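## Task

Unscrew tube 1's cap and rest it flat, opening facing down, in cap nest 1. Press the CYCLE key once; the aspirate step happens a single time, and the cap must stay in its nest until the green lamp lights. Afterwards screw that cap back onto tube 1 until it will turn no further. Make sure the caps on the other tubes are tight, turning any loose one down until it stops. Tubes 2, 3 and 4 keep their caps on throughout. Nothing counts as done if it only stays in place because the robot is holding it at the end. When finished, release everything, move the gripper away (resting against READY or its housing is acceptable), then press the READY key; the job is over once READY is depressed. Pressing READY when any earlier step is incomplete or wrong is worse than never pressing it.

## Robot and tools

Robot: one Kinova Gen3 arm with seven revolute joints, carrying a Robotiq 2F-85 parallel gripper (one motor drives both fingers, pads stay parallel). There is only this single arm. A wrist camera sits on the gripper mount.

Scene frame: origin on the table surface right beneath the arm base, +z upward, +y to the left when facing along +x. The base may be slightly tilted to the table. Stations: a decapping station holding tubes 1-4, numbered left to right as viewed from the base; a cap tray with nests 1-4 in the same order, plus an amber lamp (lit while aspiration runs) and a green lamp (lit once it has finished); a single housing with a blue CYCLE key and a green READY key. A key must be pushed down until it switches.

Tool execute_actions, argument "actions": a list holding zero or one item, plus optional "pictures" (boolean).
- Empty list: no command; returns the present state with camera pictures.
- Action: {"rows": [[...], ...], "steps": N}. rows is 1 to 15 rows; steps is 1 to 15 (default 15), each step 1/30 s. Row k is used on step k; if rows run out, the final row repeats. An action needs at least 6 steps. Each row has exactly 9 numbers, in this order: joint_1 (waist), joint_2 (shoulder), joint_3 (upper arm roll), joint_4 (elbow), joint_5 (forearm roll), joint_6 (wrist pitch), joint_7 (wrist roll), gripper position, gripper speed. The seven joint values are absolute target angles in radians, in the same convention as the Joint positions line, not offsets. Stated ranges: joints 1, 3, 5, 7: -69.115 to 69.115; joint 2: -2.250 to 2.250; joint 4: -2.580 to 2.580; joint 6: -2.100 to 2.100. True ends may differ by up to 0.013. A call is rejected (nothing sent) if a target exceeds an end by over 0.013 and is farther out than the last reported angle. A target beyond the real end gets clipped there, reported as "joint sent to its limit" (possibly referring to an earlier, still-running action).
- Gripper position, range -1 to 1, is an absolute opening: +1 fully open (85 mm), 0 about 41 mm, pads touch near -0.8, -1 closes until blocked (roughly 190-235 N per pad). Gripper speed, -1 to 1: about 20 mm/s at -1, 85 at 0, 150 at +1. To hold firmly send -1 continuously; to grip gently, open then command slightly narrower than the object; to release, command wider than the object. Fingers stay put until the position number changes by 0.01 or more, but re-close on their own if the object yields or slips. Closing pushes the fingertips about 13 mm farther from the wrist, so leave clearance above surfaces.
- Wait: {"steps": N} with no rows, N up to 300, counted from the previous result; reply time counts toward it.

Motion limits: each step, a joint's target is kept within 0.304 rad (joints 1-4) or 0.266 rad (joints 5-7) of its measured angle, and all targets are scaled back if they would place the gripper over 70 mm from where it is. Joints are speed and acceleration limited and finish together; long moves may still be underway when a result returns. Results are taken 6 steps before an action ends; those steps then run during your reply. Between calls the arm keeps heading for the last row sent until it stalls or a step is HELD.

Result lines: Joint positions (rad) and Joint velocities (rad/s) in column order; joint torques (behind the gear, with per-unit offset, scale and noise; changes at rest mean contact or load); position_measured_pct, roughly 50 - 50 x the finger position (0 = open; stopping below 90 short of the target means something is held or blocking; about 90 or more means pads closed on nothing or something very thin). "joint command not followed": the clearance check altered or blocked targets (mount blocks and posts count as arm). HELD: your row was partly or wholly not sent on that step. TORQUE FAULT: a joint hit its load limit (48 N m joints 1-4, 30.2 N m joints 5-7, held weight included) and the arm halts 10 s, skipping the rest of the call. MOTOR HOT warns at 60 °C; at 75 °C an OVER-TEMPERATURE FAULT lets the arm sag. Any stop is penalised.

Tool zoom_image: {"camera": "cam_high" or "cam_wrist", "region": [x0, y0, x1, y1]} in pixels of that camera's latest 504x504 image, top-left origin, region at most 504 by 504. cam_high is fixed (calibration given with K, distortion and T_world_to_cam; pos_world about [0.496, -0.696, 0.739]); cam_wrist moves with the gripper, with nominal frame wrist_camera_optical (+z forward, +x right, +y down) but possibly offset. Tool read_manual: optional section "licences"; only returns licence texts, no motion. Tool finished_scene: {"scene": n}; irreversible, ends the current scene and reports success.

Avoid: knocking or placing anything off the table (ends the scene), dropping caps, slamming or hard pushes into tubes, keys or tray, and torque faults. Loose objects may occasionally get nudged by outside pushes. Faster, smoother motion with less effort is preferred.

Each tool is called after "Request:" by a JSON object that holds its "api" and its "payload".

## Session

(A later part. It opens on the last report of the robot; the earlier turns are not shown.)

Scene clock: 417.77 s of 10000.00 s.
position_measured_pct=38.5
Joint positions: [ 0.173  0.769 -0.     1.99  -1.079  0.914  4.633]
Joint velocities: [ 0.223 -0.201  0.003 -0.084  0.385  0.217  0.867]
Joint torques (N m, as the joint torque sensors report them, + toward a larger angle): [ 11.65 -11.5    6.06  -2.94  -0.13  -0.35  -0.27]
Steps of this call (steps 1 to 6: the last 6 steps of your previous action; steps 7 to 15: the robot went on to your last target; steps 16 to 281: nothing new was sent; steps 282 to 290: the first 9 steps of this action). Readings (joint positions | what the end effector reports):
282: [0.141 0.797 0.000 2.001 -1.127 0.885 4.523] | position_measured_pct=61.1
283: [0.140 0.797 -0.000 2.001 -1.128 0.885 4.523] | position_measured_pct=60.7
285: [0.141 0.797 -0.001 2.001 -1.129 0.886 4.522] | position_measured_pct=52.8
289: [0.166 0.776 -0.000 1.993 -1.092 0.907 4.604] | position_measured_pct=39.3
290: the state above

Request:
{"api": "execute_actions", "payload": {"actions": [{"rows": [[0.2271,0.7609,0,2.0024,-1.0421,0.9282,4.801,-1,-0.3],[0.2488,0.7820,0,2.0269,-1.0611,0.9107,4.842,-1,-0.3],[0.2705,0.8031,0,2.0515,-1.0802,0.8932,4.883,-1,-0.3],[0.2922,0.8242,0,2.0761,-1.0993,0.8757,4.923,-1,-0.3],[0.3139,0.8454,0,2.1007,-1.1184,0.8582,4.964,-1,-0.3],[0.3356,0.8665,0,2.1252,-1.1374,0.8407,5.005,-1,-0.3],[0.3573,0.8876,0,2.1498,-1.1565,0.8232,5.046,-1,-0.3],[0.3790,0.9087,0,2.1744,-1.1756,0.8057,5.087,-1,-0.3],[0.4007,0.9298,0,2.1989,-1.1946,0.7882,5.128,-1,-0.3],[0.4224,0.9509,0,2.2235,-1.2137,0.7707,5.169,-1,-0.3],[0.4441,0.9720,0,2.2481,-1.2328,0.7532,5.210,-1,-0.3],[0.4658,0.9931,0,2.2726,-1.2518,0.7357,5.250,-1,-0.3],[0.4875,1.0142,0,2.2972,-1.2709,0.7182,5.291,-1,-0.3],[0.5092,1.0353,0,2.3218,-1.2900,0.7007,5.332,-1,-0.3],[0.5309,1.0564,0,2.3463,-1.3091,0.6832,5.373,-1,-0.3]], "steps": 15}]}}

Request:
{"api": "execute_actions", "payload": {"actions": [{"rows": [[0.5309,1.0564,0,2.3463,-1.3091,0.6832,5.373,-1,-0.3]], "steps": 15}], "pictures": true}}

Scene clock: 419.10 s of 10000.00 s.
position_measured_pct=52.4
Joint positions: [ 0.338  0.869  0.     2.125 -1.138  0.84   5.005]
Joint velocities: [ 0.615  0.601  0.001  0.714 -0.557 -0.512  1.198]
Joint torques (N m, as the joint torque sensors report them, + toward a larger angle): [ 10.57 -10.89   5.19  -2.16  -0.54  -0.14  -0.31]
Steps of this call (steps 1 to 6: the last 6 steps of your previous action; steps 7 to 30: the robot went on to your last target; step 31: nothing new was sent; steps 32 to 40: the first 9 steps of this action). Readings (joint positions | what the end effector reports):
32: [0.207 0.741 -0.000 1.979 -1.024 0.945 4.761] | position_measured_pct=37.7
33: [0.213 0.747 -0.001 1.984 -1.028 0.942 4.769] | position_measured_pct=38.1
35: [0.240 0.772 -0.002 2.011 -1.049 0.923 4.813] | position_measured_pct=41.3
39: [0.318 0.849 0.000 2.101 -1.119 0.857 4.965] | position_measured_pct=50.0
40: the state above

Scene clock: 419.60 s of 10000.00 s.
position_measured_pct=86.5
Joint positions: [ 0.528  1.054  0.     2.346 -1.309  0.683  5.373]
Joint velocities: [ 0.028  0.024 -0.001  0.005 -0.    -0.001  0.   ]
Joint torques (N m, as the joint torque sensors report them, + toward a larger angle): [  8.36 -10.22   4.04  -1.02  -0.41  -0.36  -0.25]
Steps of this call (steps 1 to 6: the last 6 steps of your previous action; steps 7 to 15: the first 9 steps of this action). Readings (joint positions | what the end effector reports):
7: [0.486 1.012 0.001 2.294 -1.269 0.720 5.287] | position_measured_pct=68.3
8: [0.502 1.029 0.001 2.315 -1.285 0.705 5.322] | position_measured_pct=70.6
10: [0.520 1.047 0.001 2.340 -1.304 0.687 5.364] | position_measured_pct=75.0
14: [0.527 1.053 0.000 2.346 -1.309 0.683 5.373] | position_measured_pct=84.5
15: the state above

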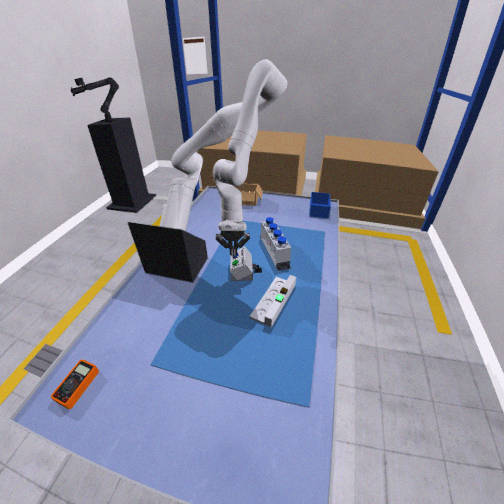

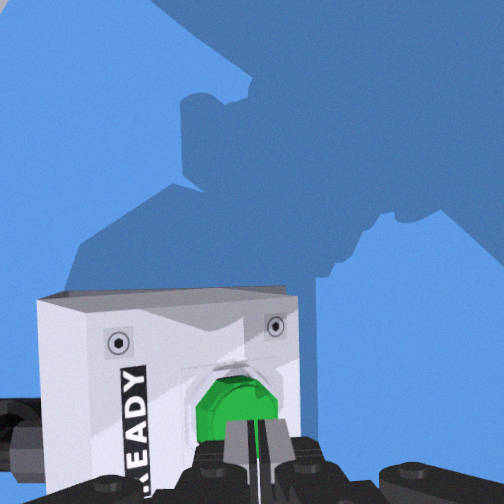

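Request:
{"api": "execute_actions", "payload": {"actions": [], "pictures": true}}

Scene clock: 420.97 s of 10000.00 s.
position_measured_pct=91.7
Joint positions: [ 0.531  1.056  0.     2.346 -1.309  0.683  5.373]
Joint velocities: [ 0.001  0.002  0.     0.002 -0.     0.     0.   ]
Joint torques (N m, as the joint torque sensors report them, + toward a larger angle): [  8.53 -10.19   4.2   -1.07  -0.28  -0.32  -0.31]
Kept back: nothing.
Steps of this call (steps 1 to 6: the last 6 steps of your previous action; steps 7 to 15: the robot went on to your last target; steps 16 to 41: nothing new was sent). Readings (joint positions | what the end effector reports):
1: [0.529 1.054 0.000 2.346 -1.309 0.683 5.373] | position_measured_pct=88.9
2: [0.529 1.055 0.000 2.346 -1.309 0.683 5.373] | position_measured_pct=90.5
4: [0.530 1.056 0.000 2.346 -1.309 0.683 5.373] | position_measured_pct=91.7
8: [0.531 1.056 0.000 2.346 -1.309 0.683 5.373] | position_measured_pct=91.7
41: the state above
The arm was judged still, so your last target was given up. Only a new action makes it travel on or press farther. Fingers that are still opening or closing keep moving.

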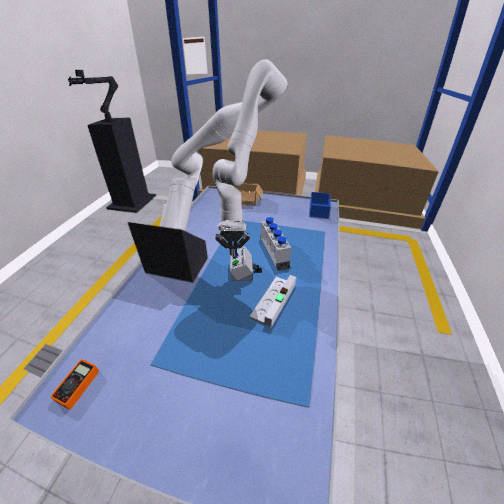

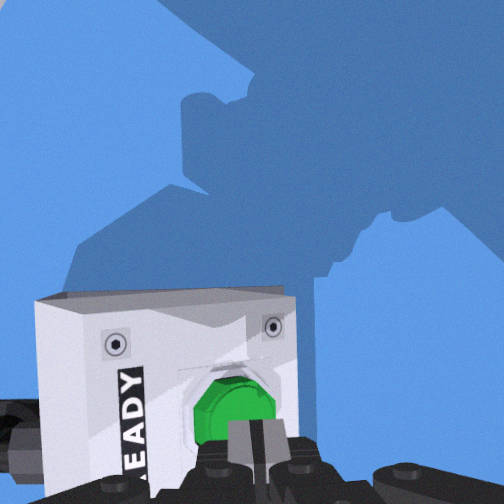

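Request:
{"api": "execute_actions", "payload": {"actions": [{"rows": [[0.5233,1.0664,0,2.3476,-1.3304,0.6835,5.391,-1,-0.3],[0.5157,1.0763,0,2.3488,-1.3516,0.6839,5.409,-1,-0.3],[0.5081,1.0863,0,2.3501,-1.3729,0.6842,5.427,-1,-0.3],[0.5005,1.0962,0,2.3513,-1.3942,0.6845,5.445,-1,-0.3],[0.4929,1.1062,0,2.3526,-1.4154,0.6848,5.463,-1,-0.3],[0.4853,1.1161,0,2.3538,-1.4367,0.6852,5.481,-1,-0.3],[0.4777,1.1261,0,2.3551,-1.4579,0.6855,5.499,-1,-0.3],[0.4701,1.1360,0,2.3563,-1.4792,0.6858,5.5175,-1,-0.3]], "steps": 15}]}}

Scene clock: 425.43 s of 10000.00 s.
position_measured_pct=91.7
Joint positions: [ 0.477  1.127 -0.     2.355 -1.459  0.686  5.5  ]
Joint velocities: [-0.16   0.214 -0.01   0.034 -0.535  0.005  0.464]
Joint torques (N m, as the joint torque sensors report them, + toward a larger angle): [  9.98 -11.48   4.54  -0.84  -0.32  -0.38  -0.33]
Steps of this call (steps 1 to 125: nothing new was sent; steps 126 to 134: the first 9 steps of this action). Readings (joint positions | what the end effector reports):
126: [0.530 1.058 0.000 2.346 -1.311 0.683 5.374] | position_measured_pct=91.7
127: [0.525 1.064 0.001 2.347 -1.320 0.683 5.382] | position_measured_pct=91.7
129: [0.512 1.082 0.000 2.349 -1.356 0.684 5.412] | position_measured_pct=91.7
133: [0.484 1.118 -0.000 2.354 -1.439 0.685 5.483] | position_measured_pct=91.7
134: the state above

Now slowly to contact and press.

Request:
{"api": "execute_actions", "payload": {"actions": [{"rows": [[0.4678,1.1387,0,2.3565,-1.4849,0.6864,5.5221,-1,-0.3],[0.4655,1.1413,0,2.3567,-1.4907,0.6869,5.5267,-1,-0.3],[0.4631,1.1440,0,2.3569,-1.4964,0.6875,5.5313,-1,-0.3],[0.4608,1.1467,0,2.3571,-1.5022,0.6880,5.5360,-1,-0.3],[0.4585,1.1493,0,2.3573,-1.5079,0.6886,5.5406,-1,-0.3]], "steps": 15}], "pictures": true}}

Scene clock: 426.00 s of 10000.00 s.
position_measured_pct=91.7
Joint positions: [ 0.46   1.148  0.001  2.358 -1.507  0.688  5.541]
Joint velocities: [-0.004  0.003  0.001 -0.    -0.004  0.003  0.001]
Joint torques (N m, as the joint torque sensors report them, + toward a larger angle): [  8.4  -10.03   3.58  -0.6   -0.49  -0.24  -0.31]
Steps of this call (steps 1 to 6: the last 6 steps of your previous action; steps 7 to 8: the robot went on to your last target; steps 9 to 17: the first 9 steps of this action). Readings (joint positions | what the end effector reports):
9: [0.470 1.136 0.000 2.356 -1.480 0.686 5.518] | position_measured_pct=91.7
10: [0.468 1.139 0.000 2.356 -1.484 0.686 5.522] | position_measured_pct=91.7
12: [0.463 1.144 0.000 2.357 -1.495 0.687 5.530] | position_measured_pct=91.7
16: [0.460 1.148 0.001 2.358 -1.507 0.688 5.541] | position_measured_pct=91.7
17: the state above

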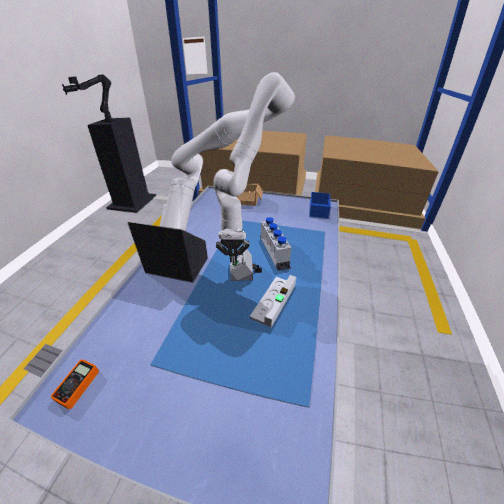

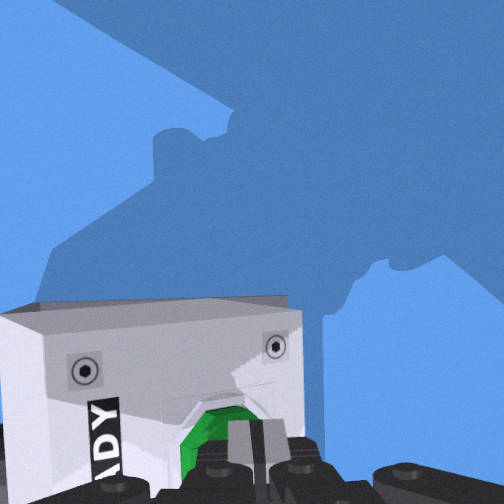

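Request:
{"api": "execute_actions", "payload": {"actions": [{"rows": [[0.4569,1.1501,0,2.3569,-1.5099,0.6891,5.5413,-1,-0.3],[0.4554,1.1509,0,2.3566,-1.5119,0.6896,5.5420,-1,-0.3],[0.4538,1.1516,0,2.3562,-1.5138,0.6901,5.5426,-1,-0.3],[0.4522,1.1524,0,2.3558,-1.5158,0.6906,5.5433,-1,-0.3]], "steps": 15}], "pictures": true}}

Scene clock: 426.27 s of 10000.00 s.
position_measured_pct=91.7
Joint positions: [ 0.456  1.15   0.     2.357 -1.512  0.69   5.542]
Joint velocities: [ 0.    -0.001 -0.    -0.001 -0.001 -0.     0.   ]
Joint torques (N m, as the joint torque sensors report them, + toward a larger angle): no reading
Kept back: nothing.
The task's run ended inside this call: 13 steps that you had sent did not run.
Steps of this call (steps 1 to 6: the last 6 steps of your previous action; steps 7 to 8: the first 2 steps of this action). Readings (joint positions | what the end effector reports):
7: [0.459 1.149 0.001 2.358 -1.508 0.689 5.541] | position_measured_pct=91.7
8: [0.457 1.149 0.001 2.358 -1.509 0.689 5.541] | position_measured_pct=91.7
The task's run has ended: the event that ends the task has happened. This ends this scene only. If you have not yet called finished_scene for this scene, call it to go on to the next scene.

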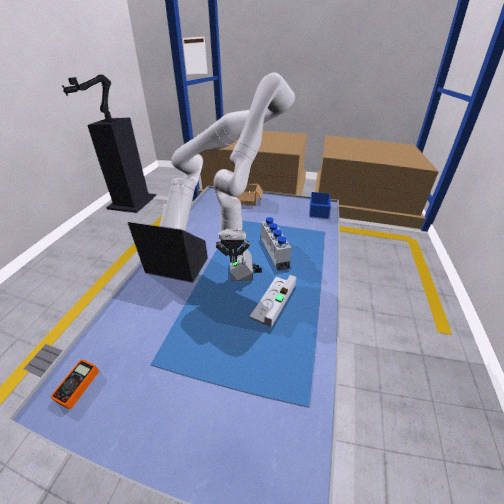

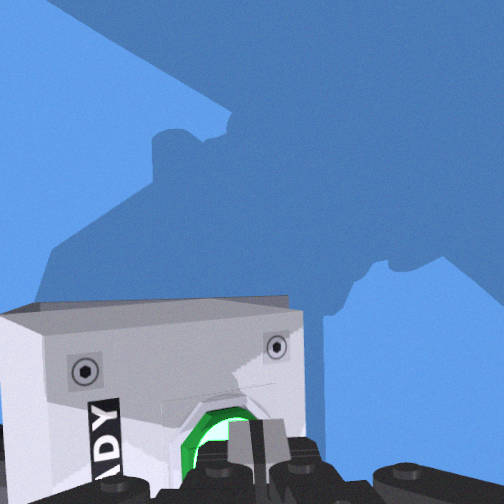

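Request:
{"api": "finished_scene", "payload": {"scene": 1}}

The scene is finished: the task was done.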